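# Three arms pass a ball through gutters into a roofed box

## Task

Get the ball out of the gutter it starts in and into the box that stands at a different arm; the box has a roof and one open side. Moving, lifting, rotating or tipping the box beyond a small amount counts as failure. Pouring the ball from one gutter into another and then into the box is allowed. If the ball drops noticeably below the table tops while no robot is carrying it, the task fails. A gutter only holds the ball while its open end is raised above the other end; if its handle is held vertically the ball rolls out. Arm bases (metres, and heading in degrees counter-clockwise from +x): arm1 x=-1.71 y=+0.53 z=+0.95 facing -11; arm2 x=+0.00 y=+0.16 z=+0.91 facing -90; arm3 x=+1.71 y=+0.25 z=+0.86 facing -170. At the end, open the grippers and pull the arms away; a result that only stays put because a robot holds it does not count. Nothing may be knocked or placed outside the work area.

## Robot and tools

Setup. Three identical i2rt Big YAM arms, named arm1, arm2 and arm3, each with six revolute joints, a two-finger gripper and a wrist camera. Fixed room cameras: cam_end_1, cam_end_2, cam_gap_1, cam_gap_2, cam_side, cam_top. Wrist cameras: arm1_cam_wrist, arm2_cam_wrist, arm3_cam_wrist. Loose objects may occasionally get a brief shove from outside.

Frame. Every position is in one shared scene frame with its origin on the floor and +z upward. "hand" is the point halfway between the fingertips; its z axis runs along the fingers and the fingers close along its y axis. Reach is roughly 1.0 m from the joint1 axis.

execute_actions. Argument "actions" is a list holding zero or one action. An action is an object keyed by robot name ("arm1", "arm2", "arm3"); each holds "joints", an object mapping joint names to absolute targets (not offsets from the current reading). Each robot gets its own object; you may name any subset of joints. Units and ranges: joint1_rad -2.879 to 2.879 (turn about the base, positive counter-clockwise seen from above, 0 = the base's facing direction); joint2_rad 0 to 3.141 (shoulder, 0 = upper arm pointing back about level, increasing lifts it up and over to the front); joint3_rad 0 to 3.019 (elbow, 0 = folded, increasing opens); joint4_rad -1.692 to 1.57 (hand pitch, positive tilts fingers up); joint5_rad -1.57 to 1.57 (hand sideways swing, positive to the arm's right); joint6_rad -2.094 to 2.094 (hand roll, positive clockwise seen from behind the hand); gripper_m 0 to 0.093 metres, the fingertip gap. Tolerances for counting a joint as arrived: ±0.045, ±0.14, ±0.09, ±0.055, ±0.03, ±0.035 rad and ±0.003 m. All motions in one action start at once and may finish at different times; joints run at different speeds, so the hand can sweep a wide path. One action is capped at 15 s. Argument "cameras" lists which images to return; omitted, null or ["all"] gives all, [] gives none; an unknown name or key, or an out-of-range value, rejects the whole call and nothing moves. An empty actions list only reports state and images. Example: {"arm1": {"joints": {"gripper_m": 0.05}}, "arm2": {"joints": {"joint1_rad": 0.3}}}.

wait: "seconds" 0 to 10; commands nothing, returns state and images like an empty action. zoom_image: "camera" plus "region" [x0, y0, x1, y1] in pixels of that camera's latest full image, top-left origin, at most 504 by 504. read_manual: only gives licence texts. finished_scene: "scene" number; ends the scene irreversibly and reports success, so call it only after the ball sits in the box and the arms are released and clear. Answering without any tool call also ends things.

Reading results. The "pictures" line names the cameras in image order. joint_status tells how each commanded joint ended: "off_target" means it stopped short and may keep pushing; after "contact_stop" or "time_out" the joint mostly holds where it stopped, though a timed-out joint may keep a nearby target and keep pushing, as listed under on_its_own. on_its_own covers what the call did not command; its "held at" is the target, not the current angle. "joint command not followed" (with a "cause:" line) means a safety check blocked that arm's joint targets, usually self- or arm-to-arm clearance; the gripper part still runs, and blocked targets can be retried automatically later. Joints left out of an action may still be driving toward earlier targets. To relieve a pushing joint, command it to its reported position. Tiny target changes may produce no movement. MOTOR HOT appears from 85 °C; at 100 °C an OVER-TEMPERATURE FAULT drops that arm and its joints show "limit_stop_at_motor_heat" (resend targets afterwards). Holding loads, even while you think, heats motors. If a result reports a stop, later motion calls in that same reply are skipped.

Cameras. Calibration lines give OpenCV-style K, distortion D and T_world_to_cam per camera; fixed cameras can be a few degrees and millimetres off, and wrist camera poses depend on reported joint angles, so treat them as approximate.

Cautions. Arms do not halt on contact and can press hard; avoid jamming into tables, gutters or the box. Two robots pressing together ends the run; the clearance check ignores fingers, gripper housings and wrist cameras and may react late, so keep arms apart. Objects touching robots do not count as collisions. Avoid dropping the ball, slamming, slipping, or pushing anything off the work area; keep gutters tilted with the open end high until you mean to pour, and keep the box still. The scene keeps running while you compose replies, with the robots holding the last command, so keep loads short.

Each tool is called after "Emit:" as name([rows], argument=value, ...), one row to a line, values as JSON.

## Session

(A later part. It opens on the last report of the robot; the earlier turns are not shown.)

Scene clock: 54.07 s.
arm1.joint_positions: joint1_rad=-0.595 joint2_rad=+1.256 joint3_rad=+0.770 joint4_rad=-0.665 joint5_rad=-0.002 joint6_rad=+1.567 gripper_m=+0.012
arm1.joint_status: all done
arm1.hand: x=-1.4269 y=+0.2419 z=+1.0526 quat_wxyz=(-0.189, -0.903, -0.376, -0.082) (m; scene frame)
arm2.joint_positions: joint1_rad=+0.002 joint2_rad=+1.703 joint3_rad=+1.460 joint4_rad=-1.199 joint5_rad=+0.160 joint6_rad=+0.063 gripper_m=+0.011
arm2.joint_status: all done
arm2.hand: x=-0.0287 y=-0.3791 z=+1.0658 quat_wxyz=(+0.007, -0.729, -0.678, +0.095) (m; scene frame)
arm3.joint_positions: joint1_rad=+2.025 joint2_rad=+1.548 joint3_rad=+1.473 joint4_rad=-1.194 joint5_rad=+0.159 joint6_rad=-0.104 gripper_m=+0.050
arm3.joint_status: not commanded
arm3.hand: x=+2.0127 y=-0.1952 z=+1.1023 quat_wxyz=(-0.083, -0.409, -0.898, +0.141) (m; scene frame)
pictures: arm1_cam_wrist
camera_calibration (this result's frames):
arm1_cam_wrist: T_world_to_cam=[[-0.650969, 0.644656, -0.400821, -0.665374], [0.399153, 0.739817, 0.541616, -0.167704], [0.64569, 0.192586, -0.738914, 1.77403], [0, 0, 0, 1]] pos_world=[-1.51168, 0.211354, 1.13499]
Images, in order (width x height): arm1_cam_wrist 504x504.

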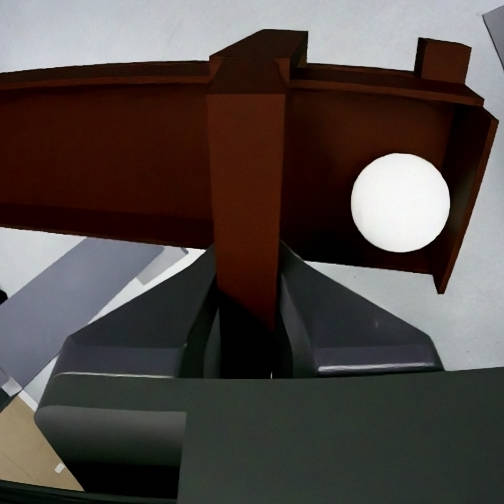

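Emit:
execute_actions([
  {"arm1":{"joints":{"joint1_rad":-1.315,"joint2_rad":1.2,"joint4_rad":-0.86}},"arm2":{"joints":{"joint1_rad":-0.015,"joint2_rad":1.85,"joint4_rad":-1.12}}},
], cameras=["cam_end_1","cam_end_2","cam_top","cam_side"])

Emit:
zoom_image(camera="cam_end_1", region=[470,180,630,300])

Emit:
zoom_image(camera="cam_top", region=[120,180,250,300])

Emit:
zoom_image(camera="cam_end_2", region=[380,55,480,125])

Emit:
zoom_image(camera="cam_side", region=[185,210,275,290])

Scene clock: 57.47 s.
arm1.joint_positions: joint1_rad=-1.313 joint2_rad=+1.219 joint3_rad=+0.770 joint4_rad=-0.858 joint5_rad=+0.002 joint6_rad=+1.568 gripper_m=+0.012
arm1.joint_status: all done
arm1.hand: x=-1.6909 y=+0.1672 z=+1.0494 quat_wxyz=(-0.127, -0.991, -0.035, -0.004) (m; scene frame)
arm2.joint_positions: joint1_rad=-0.006 joint2_rad=+1.869 joint3_rad=+1.458 joint4_rad=-1.130 joint5_rad=+0.171 joint6_rad=+0.066 gripper_m=+0.011
arm2.joint_status: all done
arm2.hand: x=-0.0340 y=-0.3925 z=+0.9787 quat_wxyz=(+0.047, -0.730, -0.678, +0.065) (m; scene frame)
arm3.joint_positions: joint1_rad=+2.025 joint2_rad=+1.548 joint3_rad=+1.473 joint4_rad=-1.194 joint5_rad=+0.159 joint6_rad=-0.104 gripper_m=+0.050
arm3.joint_status: not commanded
arm3.hand: x=+2.0127 y=-0.1952 z=+1.1023 quat_wxyz=(-0.083, -0.409, -0.898, +0.141) (m; scene frame)
pictures: cam_end_1, cam_end_2, cam_side, cam_top
Images, in order (width x height): cam_end_1 896x504, cam_end_2 896x504, cam_side 896x504, cam_top 896x504.

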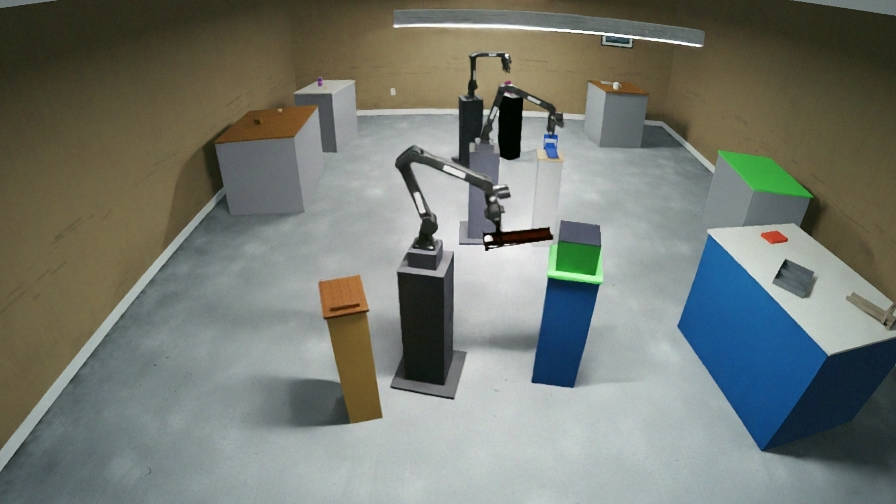

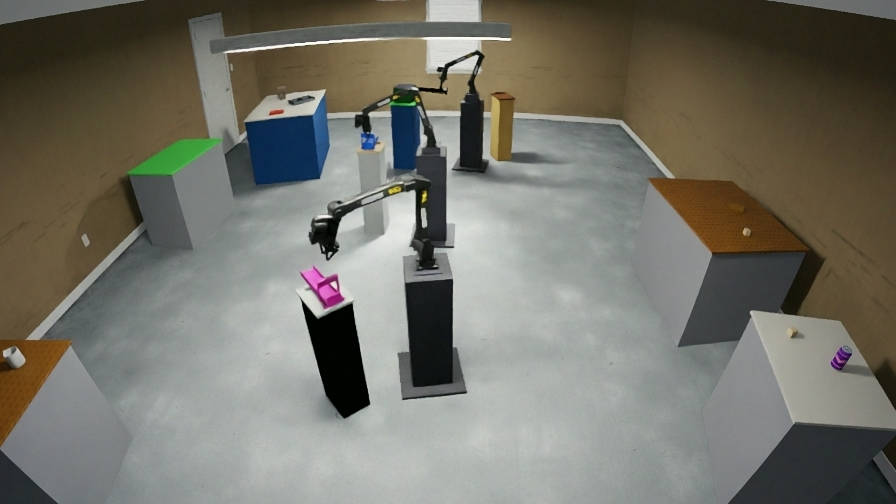

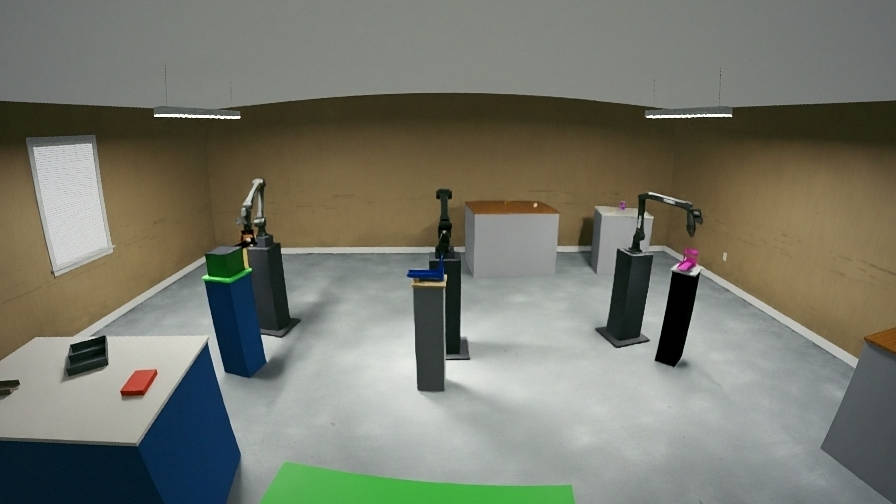

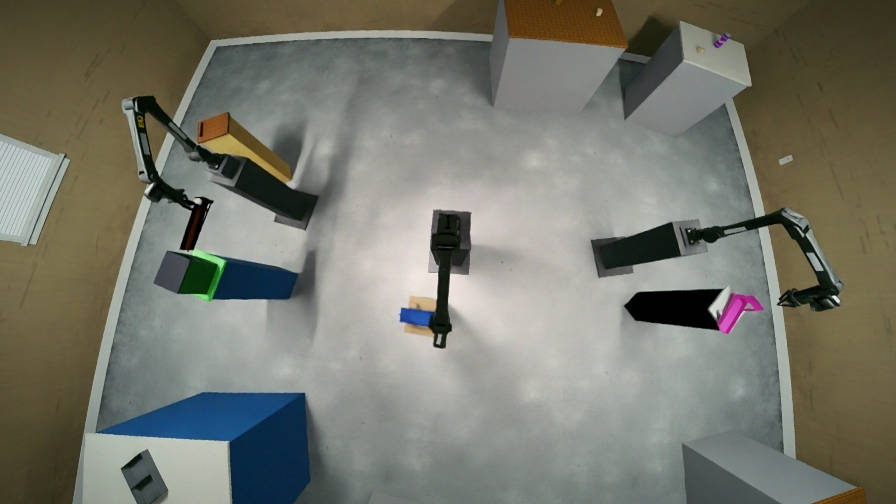

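Region (470, 180, 630, 300) of cam_end_1's 896x504 image, scaled by 3.150, with more detail than that image has; it fills the top 378 rows of this view, and the rest is white.

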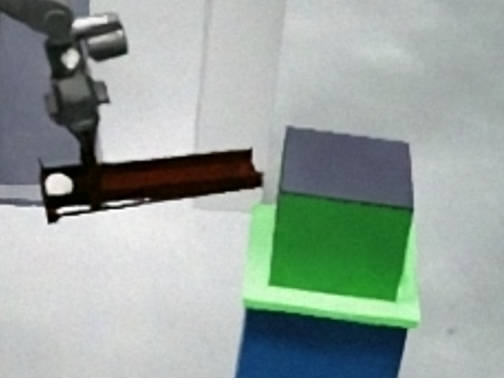

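Region (120, 180, 250, 300) of cam_top's 896x504 image, scaled by 3.877, with more detail than that image has; it fills the top 465 rows of this view, and the rest is white.

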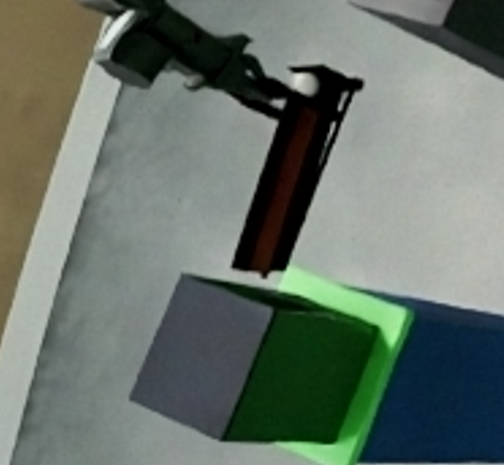

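Region (380, 55, 480, 125) of cam_end_2's 896x504 image, scaled by 5.040, with more detail than that image has; it fills the top 353 rows of this view, and the rest is white.

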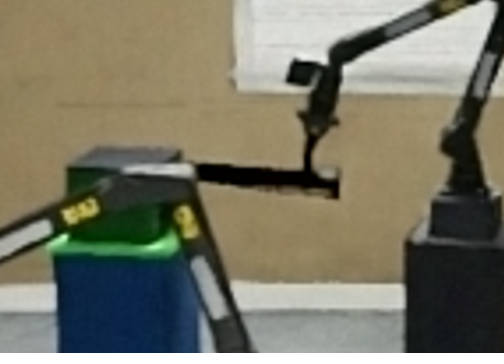

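Region (185, 210, 275, 290) of cam_side's 896x504 image, scaled by 5.600, with more detail than that image has.

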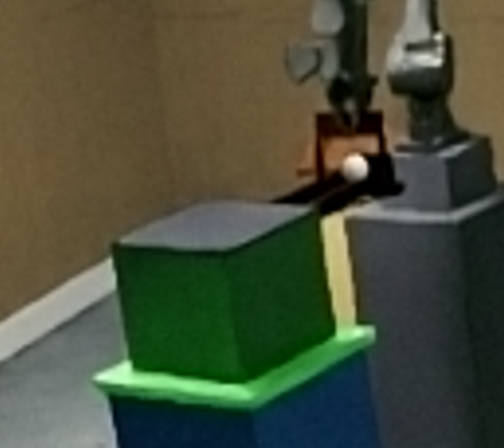

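Emit:
execute_actions(actions=[], cameras=["cam_end_1","cam_top"])

Scene clock: 60.00 s.
arm1.joint_positions: joint1_rad=-1.313 joint2_rad=+1.219 joint3_rad=+0.770 joint4_rad=-0.858 joint5_rad=+0.002 joint6_rad=+1.568 gripper_m=+0.012
arm1.joint_status: all done
arm1.hand: x=-1.6909 y=+0.1672 z=+1.0494 quat_wxyz=(-0.127, -0.991, -0.035, -0.004) (m; scene frame)
arm2.joint_positions: joint1_rad=-0.006 joint2_rad=+1.869 joint3_rad=+1.458 joint4_rad=-1.130 joint5_rad=+0.171 joint6_rad=+0.066 gripper_m=+0.011
arm2.joint_status: all done
arm2.hand: x=-0.0340 y=-0.3925 z=+0.9787 quat_wxyz=(+0.047, -0.730, -0.678, +0.065) (m; scene frame)
arm3.joint_positions: joint1_rad=+2.025 joint2_rad=+1.548 joint3_rad=+1.473 joint4_rad=-1.194 joint5_rad=+0.159 joint6_rad=-0.104 gripper_m=+0.050
arm3.joint_status: not commanded
arm3.hand: x=+2.0127 y=-0.1952 z=+1.1023 quat_wxyz=(-0.083, -0.409, -0.898, +0.141) (m; scene frame)
pictures: cam_end_1, cam_top
Images, in order (width x height): cam_end_1 896x504, cam_top 896x504.

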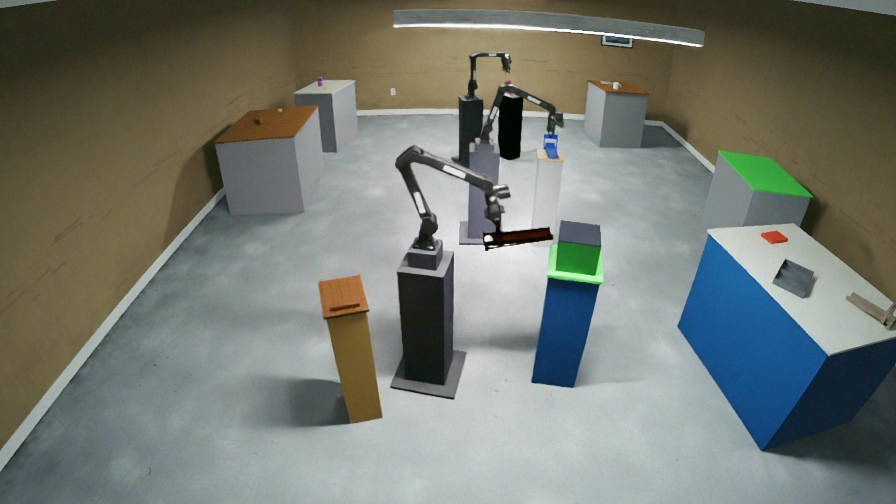

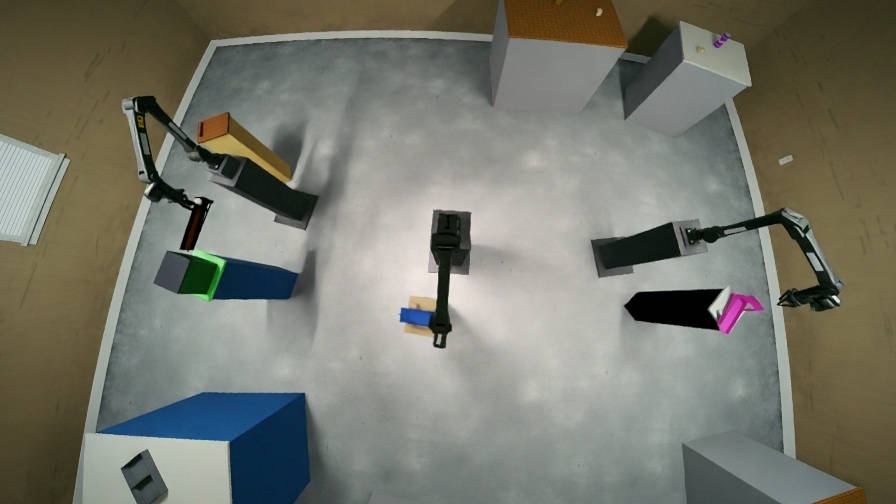

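Emit:
execute_actions([
  {"arm1":{"joints":{"joint2_rad":1.32,"joint3_rad":0.935,"joint4_rad":-0.925}},"arm2":{"joints":{"joint2_rad":1.89}}},
], cameras=["cam_end_1","cam_top","arm1_cam_wrist"])

Emit:
zoom_image(camera="cam_end_1", region=[470,180,630,300])

Emit:
zoom_image(camera="cam_top", region=[120,180,250,300])

Scene clock: 62.03 s.
arm1.joint_positions: joint1_rad=-1.313 joint2_rad=+1.338 joint3_rad=+0.868 joint4_rad=-0.924 joint5_rad=+0.002 joint6_rad=+1.568 gripper_m=+0.012
arm1.joint_status: all done
arm1.hand: x=-1.6895 y=+0.1463 z=+1.0427 quat_wxyz=(-0.084, -0.996, -0.035, -0.002) (m; scene frame)
arm2.joint_positions: joint1_rad=-0.006 joint2_rad=+1.869 joint3_rad=+1.458 joint4_rad=-1.130 joint5_rad=+0.171 joint6_rad=+0.066 gripper_m=+0.011
arm2.joint_status: all done
arm2.hand: x=-0.0340 y=-0.3925 z=+0.9787 quat_wxyz=(+0.047, -0.730, -0.678, +0.065) (m; scene frame)
arm3.joint_positions: joint1_rad=+2.025 joint2_rad=+1.548 joint3_rad=+1.473 joint4_rad=-1.194 joint5_rad=+0.159 joint6_rad=-0.104 gripper_m=+0.050
arm3.joint_status: not commanded
arm3.hand: x=+2.0127 y=-0.1952 z=+1.1023 quat_wxyz=(-0.083, -0.409, -0.898, +0.141) (m; scene frame)
pictures: arm1_cam_wrist, cam_end_1, cam_top
camera_calibration (this result's frames):
arm1_cam_wrist: T_world_to_cam=[[-0.072741, 0.983531, -0.165455, -0.0967377], [0.801618, 0.156358, 0.577028, 0.74159], [0.593395, -0.0906583, -0.799789, 1.97117], [0, 0, 0, 1]] pos_world=[-1.77119, 0.157894, 1.1326]
Images, in order (width x height): arm1_cam_wrist 504x504, cam_end_1 896x504, cam_top 896x504.

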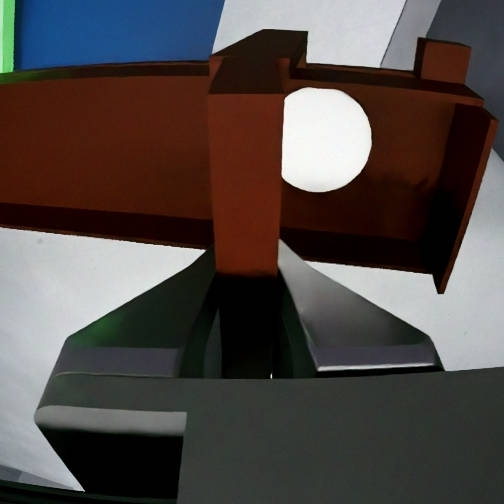

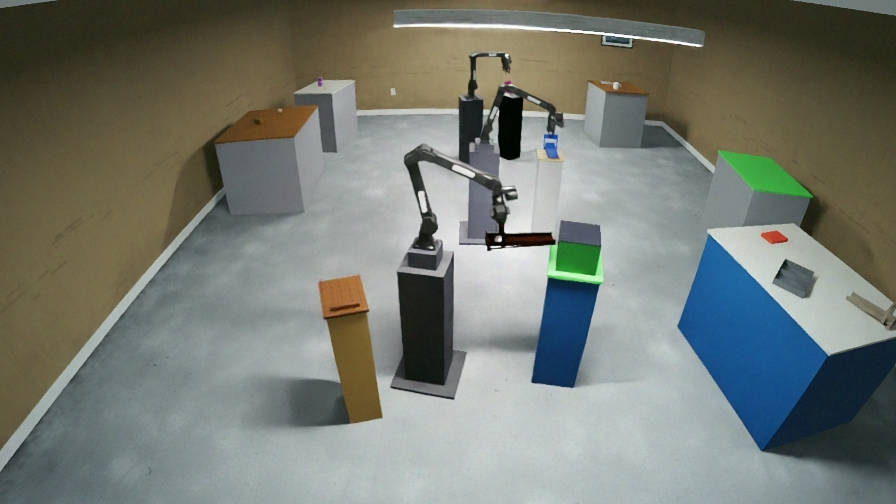

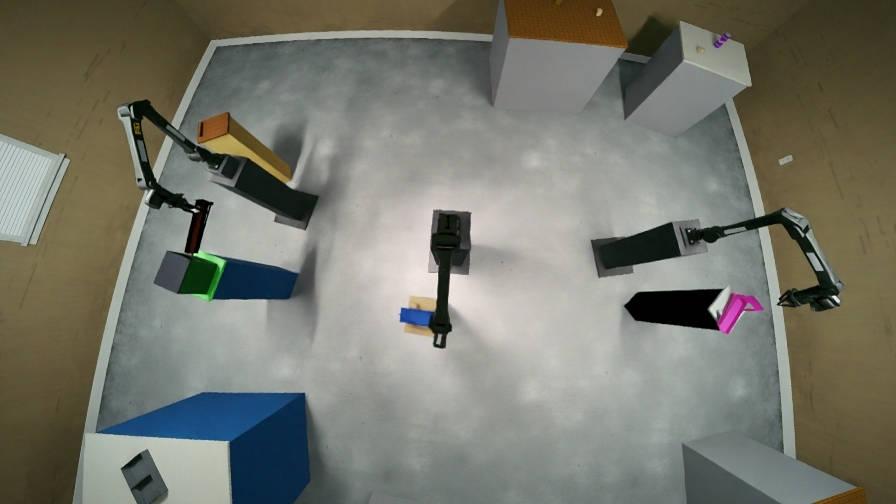

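Region (470, 180, 630, 300) of cam_end_1's 896x504 image, scaled by 3.150, with more detail than that image has; it fills the top 378 rows of this view, and the rest is white.

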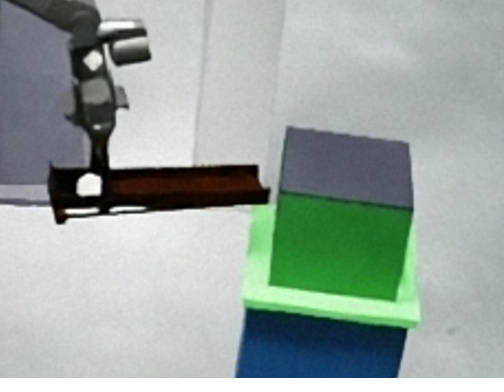

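Region (120, 180, 250, 300) of cam_top's 896x504 image, scaled by 3.877, with more detail than that image has; it fills the top 465 rows of this view, and the rest is white.

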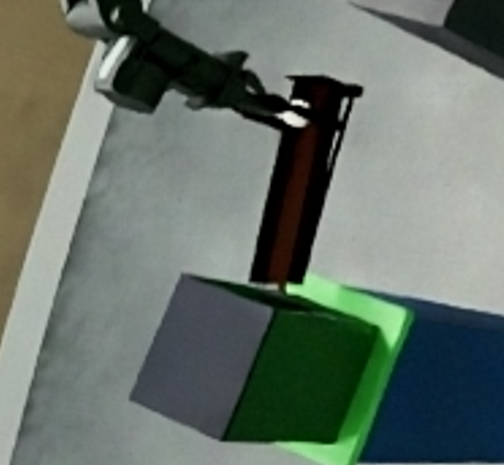

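Emit:
execute_actions([
  {"arm1":{"joints":{"joint1_rad":-1.355,"joint4_rad":-0.87}},"arm2":{"joints":{"gripper_m":0.05}}},
], cameras=[])

Emit:
execute_actions([
  {"arm2":{"joints":{"joint2_rad":1.3,"joint3_rad":1.3}}},
], cameras=["cam_end_1","cam_top","cam_end_2"])

Emit:
zoom_image(camera="cam_end_1", region=[470,180,630,300])

Emit:
zoom_image(camera="cam_top", region=[120,180,250,300])

Emit:
zoom_image(camera="cam_end_2", region=[380,55,480,125])

Scene clock: 64.43 s.
arm1.joint_positions: joint1_rad=-1.351 joint2_rad=+1.338 joint3_rad=+0.868 joint4_rad=-0.890 joint5_rad=+0.001 joint6_rad=+1.568 gripper_m=+0.012
arm1.joint_status: all done
arm1.hand: x=-1.7034 y=+0.1372 z=+1.0442 quat_wxyz=(-0.101, -0.995, -0.017, -0.001) (m; scene frame)
arm2.joint_positions: joint1_rad=-0.006 joint2_rad=+1.870 joint3_rad=+1.458 joint4_rad=-1.130 joint5_rad=+0.166 joint6_rad=+0.066 gripper_m=+0.050
arm2.joint_status: all done
arm2.hand: x=-0.0331 y=-0.3924 z=+0.9782 quat_wxyz=(+0.046, -0.730, -0.679, +0.063) (m; scene frame)
arm3.joint_positions: joint1_rad=+2.025 joint2_rad=+1.548 joint3_rad=+1.473 joint4_rad=-1.194 joint5_rad=+0.159 joint6_rad=-0.104 gripper_m=+0.050
arm3.joint_status: not commanded
arm3.hand: x=+2.0127 y=-0.1952 z=+1.1023 quat_wxyz=(-0.083, -0.409, -0.898, +0.141) (m; scene frame)
pictures: none
No camera images: the call's "cameras" was empty. Leave "cameras" out to get every camera's image.

Scene clock: 65.90 s.
arm1.joint_positions: joint1_rad=-1.351 joint2_rad=+1.338 joint3_rad=+0.868 joint4_rad=-0.889 joint5_rad=+0.001 joint6_rad=+1.568 gripper_m=+0.012
arm1.joint_status: not commanded
arm1.hand: x=-1.7034 y=+0.1371 z=+1.0442 quat_wxyz=(-0.102, -0.995, -0.017, -0.001) (m; scene frame)
arm2.joint_positions: joint1_rad=-0.006 joint2_rad=+1.289 joint3_rad=+1.285 joint4_rad=-1.123 joint5_rad=+0.166 joint6_rad=+0.066 gripper_m=+0.050
arm2.joint_status: all done
arm2.hand: x=-0.0350 y=-0.3074 z=+1.1948 quat_wxyz=(-0.105, -0.726, -0.649, +0.202) (m; scene frame)
arm3.joint_positions: joint1_rad=+2.025 joint2_rad=+1.548 joint3_rad=+1.473 joint4_rad=-1.194 joint5_rad=+0.159 joint6_rad=-0.104 gripper_m=+0.050
arm3.joint_status: not commanded
arm3.hand: x=+2.0127 y=-0.1952 z=+1.1023 quat_wxyz=(-0.083, -0.409, -0.898, +0.141) (m; scene frame)
pictures: cam_end_1, cam_end_2, cam_top
Images, in order (width x height): cam_end_1 896x504, cam_end_2 896x504, cam_top 896x504.

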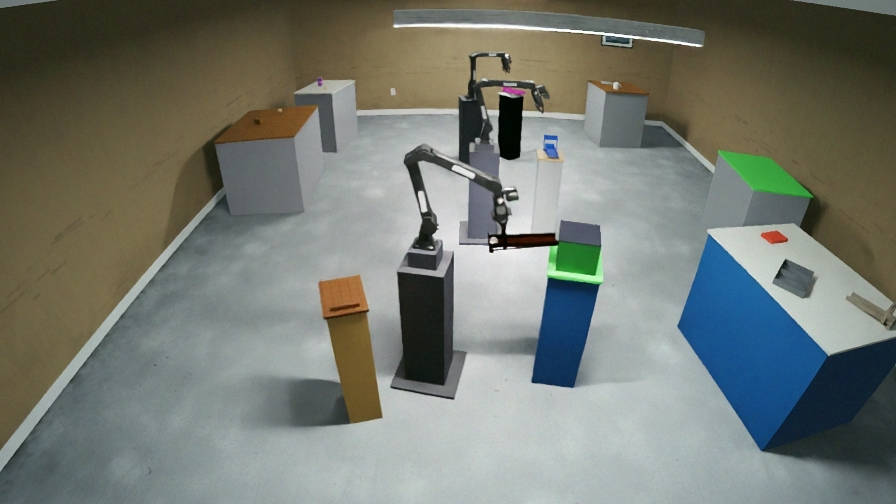

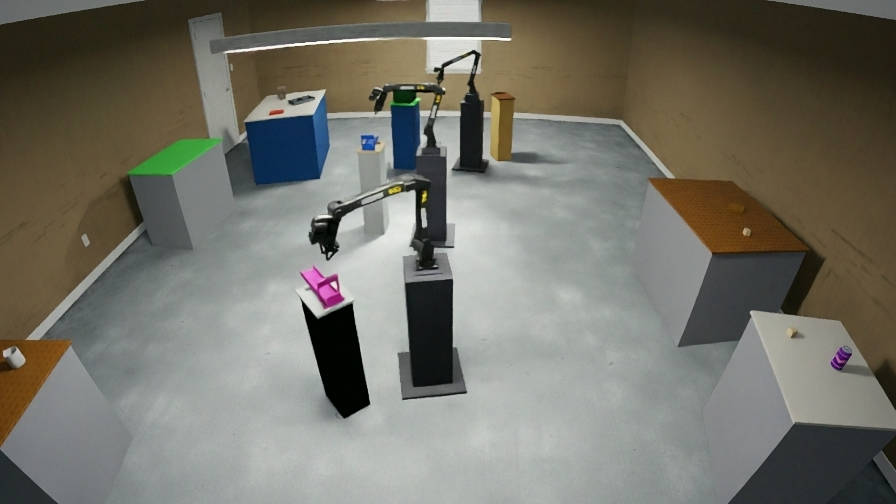

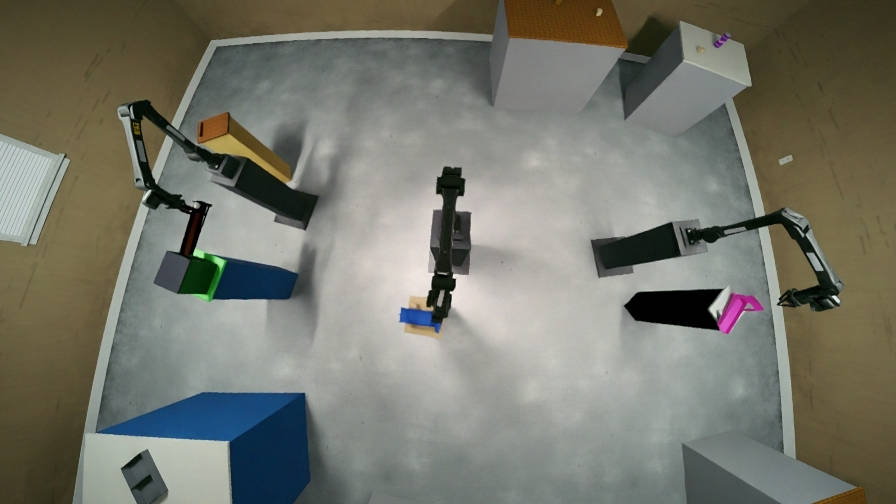

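Region (470, 180, 630, 300) of cam_end_1's 896x504 image, scaled by 3.150, with more detail than that image has; it fills the top 378 rows of this view, and the rest is white.

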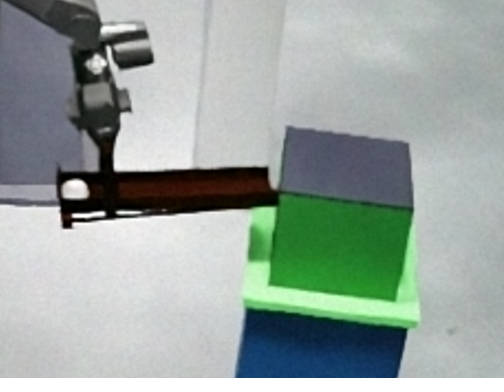

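Region (120, 180, 250, 300) of cam_top's 896x504 image, scaled by 3.877, with more detail than that image has; it fills the top 465 rows of this view, and the rest is white.

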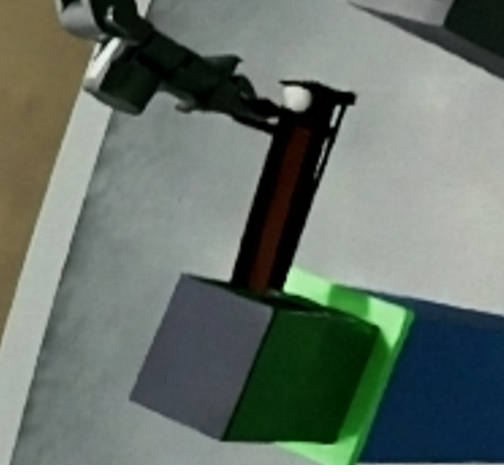

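Region (380, 55, 480, 125) of cam_end_2's 896x504 image, scaled by 5.040, with more detail than that image has; it fills the top 353 rows of this view, and the rest is white.

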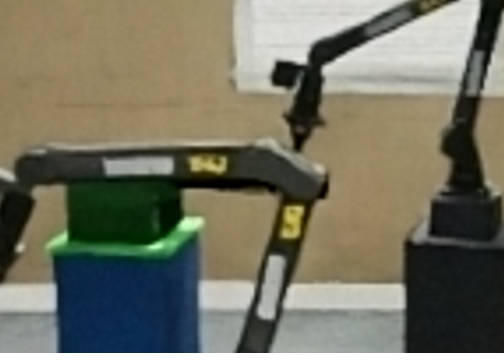

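Emit:
execute_actions([
  {"arm1":{"joints":{"joint2_rad":1.44,"joint3_rad":1.07,"joint4_rad":-0.912}},"arm2":{"joints":{"joint2_rad":0.8,"joint3_rad":0.9}}},
], cameras=["cam_end_1","cam_top","cam_end_2"])

Emit:
zoom_image(camera="cam_end_1", region=[470,180,630,300])

Emit:
zoom_image(camera="cam_top", region=[120,180,250,300])

Emit:
zoom_image(camera="cam_end_2", region=[380,55,480,125])

Scene clock: 68.53 s.
arm1.joint_positions: joint1_rad=-1.351 joint2_rad=+1.454 joint3_rad=+1.006 joint4_rad=-0.914 joint5_rad=+0.001 joint6_rad=+1.568 gripper_m=+0.012
arm1.joint_status: all done
arm1.hand: x=-1.7019 y=+0.0896 z=+1.0510 quat_wxyz=(-0.100, -0.995, -0.017, -0.001) (m; scene frame)
arm2.joint_positions: joint1_rad=-0.006 joint2_rad=+0.793 joint3_rad=+0.909 joint4_rad=-1.122 joint5_rad=+0.166 joint6_rad=+0.066 gripper_m=+0.050
arm2.joint_status: all done
arm2.hand: x=-0.0340 y=-0.1532 z=+1.1910 quat_wxyz=(-0.148, -0.718, -0.635, +0.242) (m; scene frame)
arm3.joint_positions: joint1_rad=+2.025 joint2_rad=+1.548 joint3_rad=+1.473 joint4_rad=-1.194 joint5_rad=+0.159 joint6_rad=-0.104 gripper_m=+0.050
arm3.joint_status: not commanded
arm3.hand: x=+2.0127 y=-0.1952 z=+1.1023 quat_wxyz=(-0.083, -0.409, -0.898, +0.141) (m; scene frame)
pictures: cam_end_1, cam_end_2, cam_top
Images, in order (width x height): cam_end_1 896x504, cam_end_2 896x504, cam_top 896x504.

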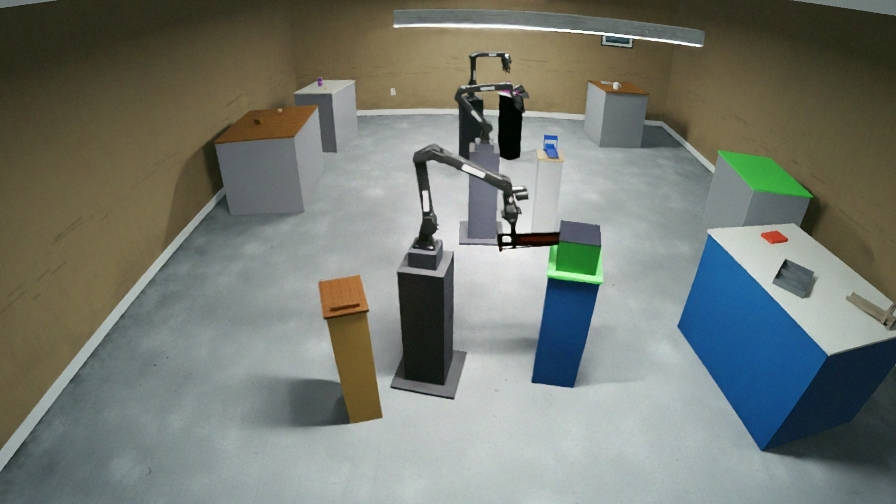

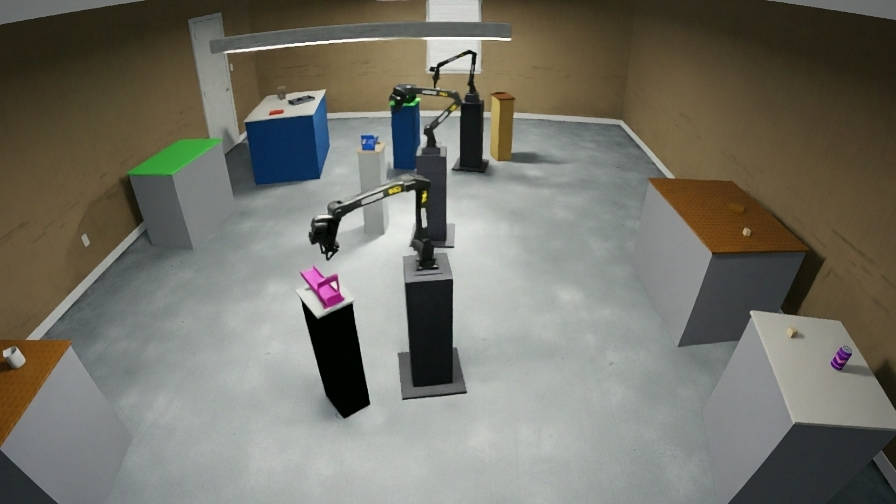

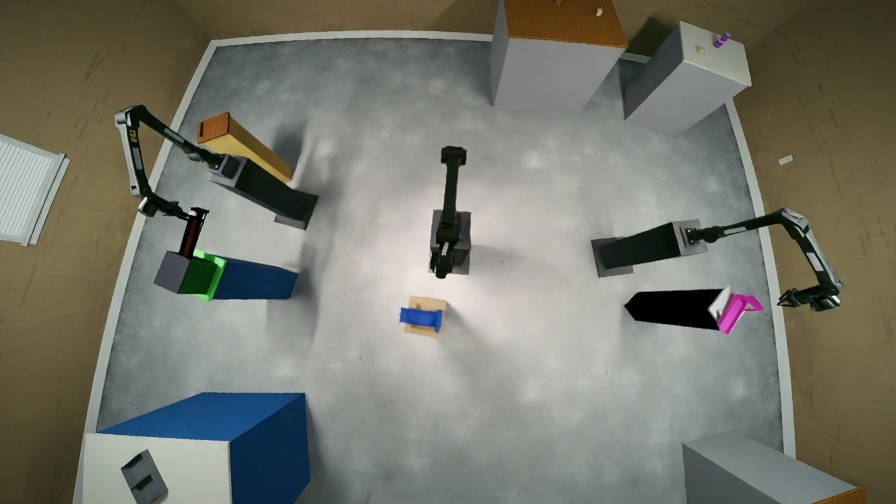

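Region (470, 180, 630, 300) of cam_end_1's 896x504 image, scaled by 3.150, with more detail than that image has; it fills the top 378 rows of this view, and the rest is white.

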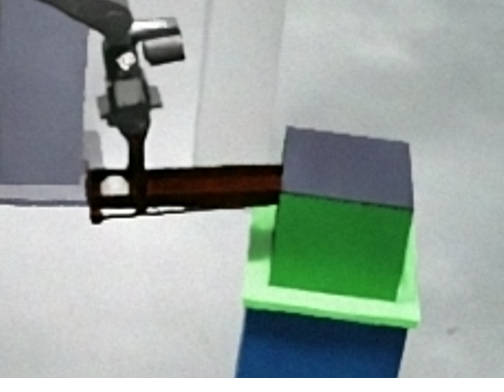

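Region (120, 180, 250, 300) of cam_top's 896x504 image, scaled by 3.877, with more detail than that image has; it fills the top 465 rows of this view, and the rest is white.

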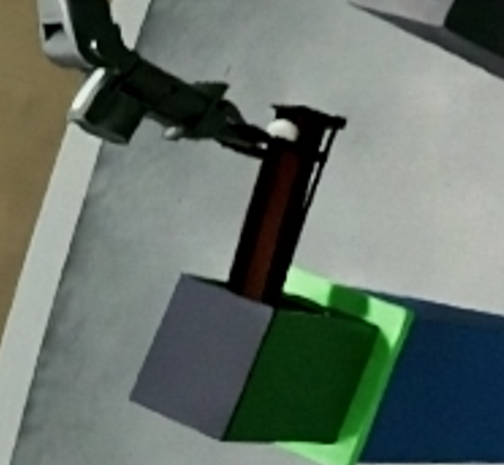

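Region (380, 55, 480, 125) of cam_end_2's 896x504 image, scaled by 5.040, with more detail than that image has; it fills the top 353 rows of this view, and the rest is white.

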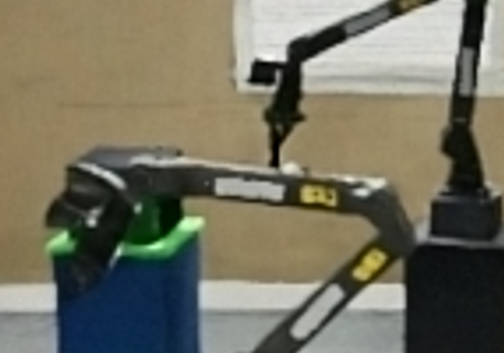

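Emit:
execute_actions([
  {"arm1":{"joints":{"joint2_rad":1.50,"joint3_rad":1.165,"joint4_rad":-0.98}}},
], cameras=[])

Emit:
execute_actions([
  {"arm1":{"joints":{"joint2_rad":1.55,"joint3_rad":1.245,"joint4_rad":-1.075}}},
], cameras=["cam_end_1","arm1_cam_wrist"])

Emit:
zoom_image(camera="cam_end_1", region=[470,180,630,300])

Scene clock: 70.43 s.
arm1.joint_positions: joint1_rad=-1.351 joint2_rad=+1.512 joint3_rad=+1.096 joint4_rad=-0.977 joint5_rad=+0.001 joint6_rad=+1.568 gripper_m=+0.012
arm1.joint_status: all done
arm1.hand: x=-1.7013 y=+0.0692 z=+1.0590 quat_wxyz=(-0.085, -0.996, -0.017, -0.001) (m; scene frame)
arm2.joint_positions: joint1_rad=-0.006 joint2_rad=+0.793 joint3_rad=+0.909 joint4_rad=-1.122 joint5_rad=+0.166 joint6_rad=+0.066 gripper_m=+0.050
arm2.joint_status: not commanded
arm2.hand: x=-0.0340 y=-0.1532 z=+1.1910 quat_wxyz=(-0.148, -0.718, -0.635, +0.242) (m; scene frame)
arm3.joint_positions: joint1_rad=+2.025 joint2_rad=+1.548 joint3_rad=+1.473 joint4_rad=-1.194 joint5_rad=+0.159 joint6_rad=-0.104 gripper_m=+0.050
arm3.joint_status: not commanded
arm3.hand: x=+2.0127 y=-0.1952 z=+1.1023 quat_wxyz=(-0.083, -0.409, -0.898, +0.141) (m; scene frame)
pictures: none
No camera images: the call's "cameras" was empty. Leave "cameras" out to get every camera's image.

Scene clock: 71.27 s.
arm1.joint_positions: joint1_rad=-1.351 joint2_rad=+1.559 joint3_rad=+1.173 joint4_rad=-1.070 joint5_rad=+0.001 joint6_rad=+1.568 gripper_m=+0.012
arm1.joint_status: all done
arm1.hand: x=-1.7011 y=+0.0623 z=+1.0646 quat_wxyz=(-0.053, -0.998, -0.017, -0.001) (m; scene frame)
arm2.joint_positions: joint1_rad=-0.006 joint2_rad=+0.793 joint3_rad=+0.909 joint4_rad=-1.122 joint5_rad=+0.166 joint6_rad=+0.066 gripper_m=+0.050
arm2.joint_status: not commanded
arm2.hand: x=-0.0340 y=-0.1532 z=+1.1910 quat_wxyz=(-0.148, -0.718, -0.635, +0.242) (m; scene frame)
arm3.joint_positions: joint1_rad=+2.025 joint2_rad=+1.548 joint3_rad=+1.473 joint4_rad=-1.194 joint5_rad=+0.159 joint6_rad=-0.104 gripper_m=+0.050
arm3.joint_status: not commanded
arm3.hand: x=+2.0127 y=-0.1952 z=+1.1023 quat_wxyz=(-0.083, -0.409, -0.898, +0.141) (m; scene frame)
pictures: arm1_cam_wrist, cam_end_1
camera_calibration (this result's frames):
arm1_cam_wrist: T_world_to_cam=[[-0.0362649, 0.993854, -0.104594, -0.0147599], [0.807492, 0.0908042, 0.582848, 0.759257], [0.588763, -0.0633218, -0.805821, 1.98477], [0, 0, 0, 1]] pos_world=[-1.78219, 0.071405, 1.1553]
Images, in order (width x height): arm1_cam_wrist 504x504, cam_end_1 896x504.

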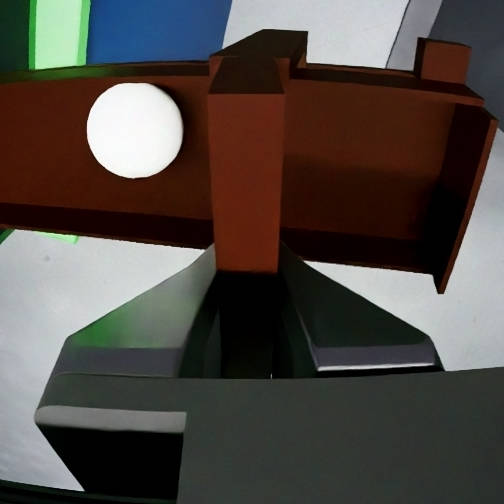

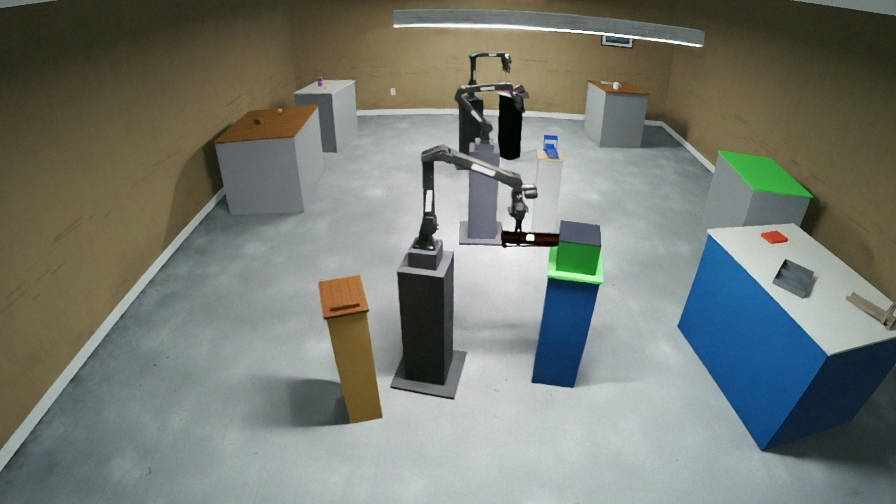

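Region (470, 180, 630, 300) of cam_end_1's 896x504 image, scaled by 3.150, with more detail than that image has; it fills the top 378 rows of this view, and the rest is white.

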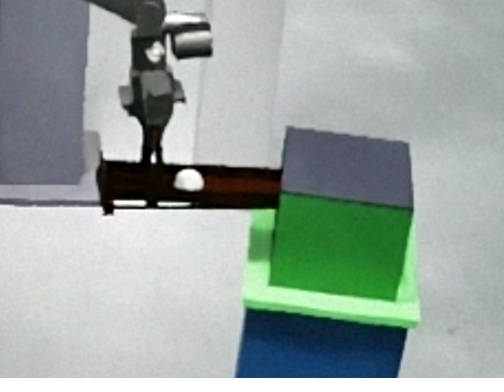

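Emit:
execute_actions([
  {"arm1":{"joints":{"joint2_rad":1.57,"joint3_rad":1.285,"joint4_rad":-1.15}}},
], cameras=["cam_end_1","cam_top"])

Emit:
zoom_image(camera="cam_end_1", region=[470,180,630,300])

Emit:
zoom_image(camera="cam_top", region=[120,180,250,300])

Scene clock: 72.70 s.
arm1.joint_positions: joint1_rad=-1.351 joint2_rad=+1.572 joint3_rad=+1.216 joint4_rad=-1.144 joint5_rad=+0.001 joint6_rad=+1.568 gripper_m=+0.012
arm1.joint_status: all done
arm1.hand: x=-1.7011 y=+0.0640 z=+1.0735 quat_wxyz=(-0.032, -0.999, -0.017, +0.000) (m; scene frame)
arm2.joint_positions: joint1_rad=-0.006 joint2_rad=+0.793 joint3_rad=+0.909 joint4_rad=-1.122 joint5_rad=+0.166 joint6_rad=+0.066 gripper_m=+0.050
arm2.joint_status: not commanded
arm2.hand: x=-0.0340 y=-0.1532 z=+1.1910 quat_wxyz=(-0.148, -0.718, -0.635, +0.242) (m; scene frame)
arm3.joint_positions: joint1_rad=+2.025 joint2_rad=+1.548 joint3_rad=+1.473 joint4_rad=-1.194 joint5_rad=+0.159 joint6_rad=-0.104 gripper_m=+0.050
arm3.joint_status: not commanded
arm3.hand: x=+2.0127 y=-0.1952 z=+1.1023 quat_wxyz=(-0.083, -0.409, -0.898, +0.141) (m; scene frame)
pictures: cam_end_1, cam_top
Images, in order (width x height): cam_end_1 896x504, cam_top 896x504.

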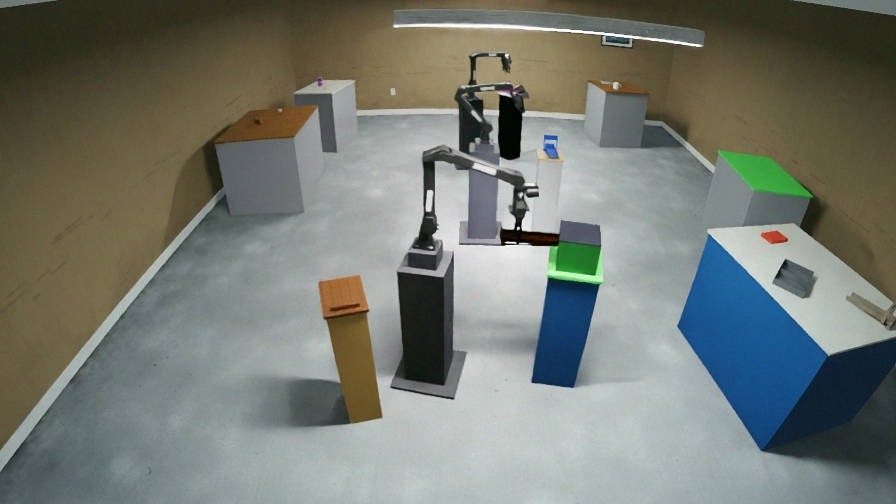

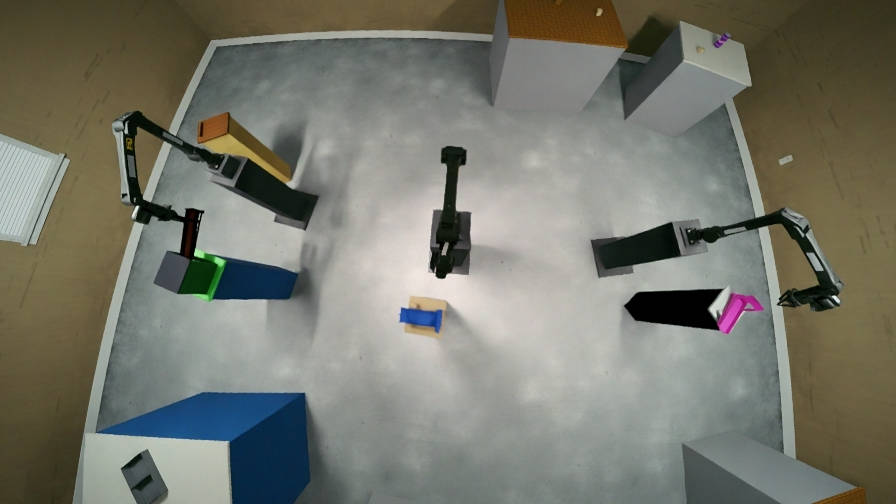

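Region (470, 180, 630, 300) of cam_end_1's 896x504 image, scaled by 3.150, with more detail than that image has; it fills the top 378 rows of this view, and the rest is white.

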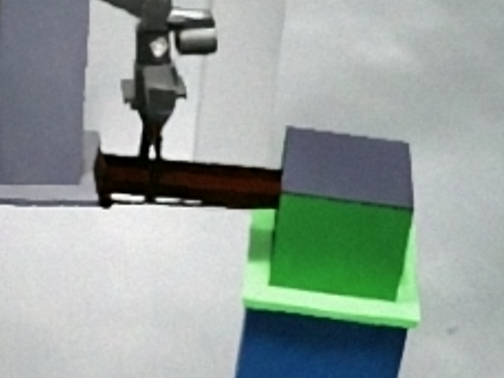

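Region (120, 180, 250, 300) of cam_top's 896x504 image, scaled by 3.877, with more detail than that image has; it fills the top 465 rows of this view, and the rest is white.

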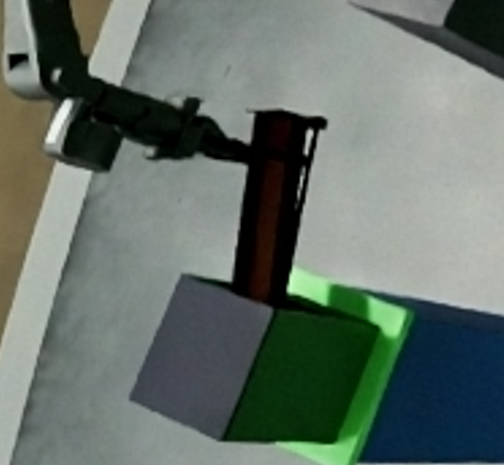

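Emit:
execute_actions([
  {"arm1":{"joints":{"joint2_rad":1.44,"joint3_rad":1.11}}},
], cameras=[])

Emit:
execute_actions([
  {"arm1":{"joints":{"joint2_rad":1.28,"joint3_rad":0.99}}},
], cameras=["cam_end_1"])

Emit:
zoom_image(camera="cam_end_1", region=[470,180,630,300])

Scene clock: 74.33 s.
arm1.joint_positions: joint1_rad=-1.351 joint2_rad=+1.446 joint3_rad=+1.104 joint4_rad=-1.152 joint5_rad=+0.001 joint6_rad=+1.568 gripper_m=+0.012
arm1.joint_status: all done
arm1.hand: x=-1.7025 y=+0.1088 z=+1.0842 quat_wxyz=(-0.034, -0.999, -0.017, +0.000) (m; scene frame)
arm2.joint_positions: joint1_rad=-0.006 joint2_rad=+0.793 joint3_rad=+0.909 joint4_rad=-1.122 joint5_rad=+0.166 joint6_rad=+0.066 gripper_m=+0.050
arm2.joint_status: not commanded
arm2.hand: x=-0.0340 y=-0.1532 z=+1.1910 quat_wxyz=(-0.148, -0.718, -0.635, +0.242) (m; scene frame)
arm3.joint_positions: joint1_rad=+2.025 joint2_rad=+1.548 joint3_rad=+1.473 joint4_rad=-1.194 joint5_rad=+0.159 joint6_rad=-0.104 gripper_m=+0.050
arm3.joint_status: not commanded
arm3.hand: x=+2.0127 y=-0.1952 z=+1.1023 quat_wxyz=(-0.083, -0.409, -0.898, +0.141) (m; scene frame)
pictures: none
No camera images: the call's "cameras" was empty. Leave "cameras" out to get every camera's image.

Scene clock: 75.47 s.
arm1.joint_positions: joint1_rad=-1.351 joint2_rad=+1.285 joint3_rad=+0.972 joint4_rad=-1.155 joint5_rad=+0.001 joint6_rad=+1.568 gripper_m=+0.012
arm1.joint_status: all done
arm1.hand: x=-1.7041 y=+0.1605 z=+1.0942 quat_wxyz=(-0.048, -0.999, -0.017, +0.000) (m; scene frame)
arm2.joint_positions: joint1_rad=-0.006 joint2_rad=+0.793 joint3_rad=+0.909 joint4_rad=-1.122 joint5_rad=+0.166 joint6_rad=+0.066 gripper_m=+0.050
arm2.joint_status: not commanded
arm2.hand: x=-0.0340 y=-0.1532 z=+1.1910 quat_wxyz=(-0.148, -0.718, -0.635, +0.242) (m; scene frame)
arm3.joint_positions: joint1_rad=+2.025 joint2_rad=+1.548 joint3_rad=+1.473 joint4_rad=-1.194 joint5_rad=+0.159 joint6_rad=-0.104 gripper_m=+0.050
arm3.joint_status: not commanded
arm3.hand: x=+2.0127 y=-0.1952 z=+1.1023 quat_wxyz=(-0.083, -0.409, -0.898, +0.141) (m; scene frame)
pictures: cam_end_1
Images, in order (width x height): cam_end_1 896x504.

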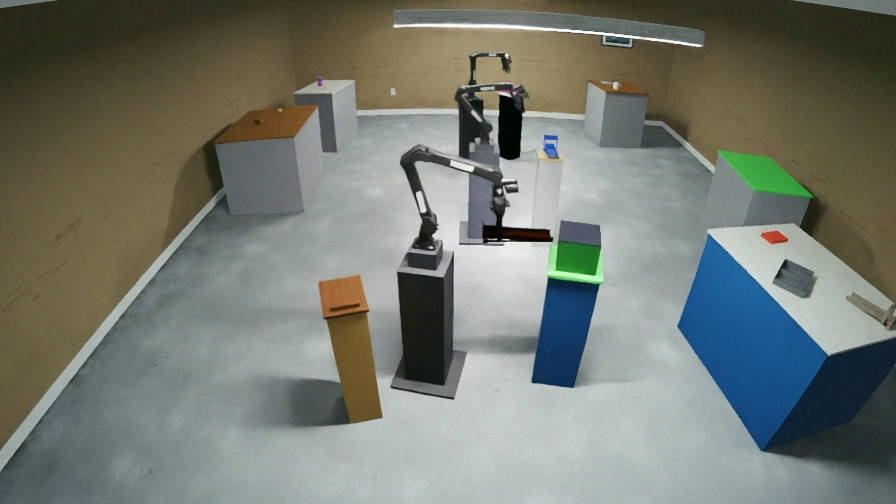

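Region (470, 180, 630, 300) of cam_end_1's 896x504 image, scaled by 3.150, with more detail than that image has; it fills the top 378 rows of this view, and the rest is white.

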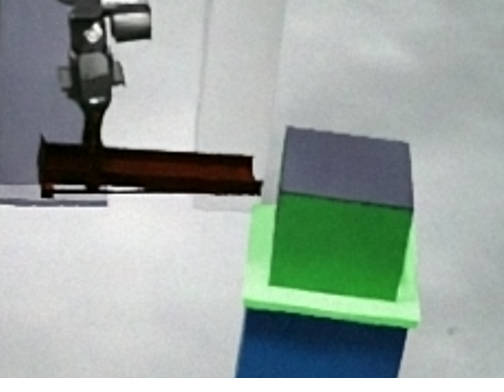

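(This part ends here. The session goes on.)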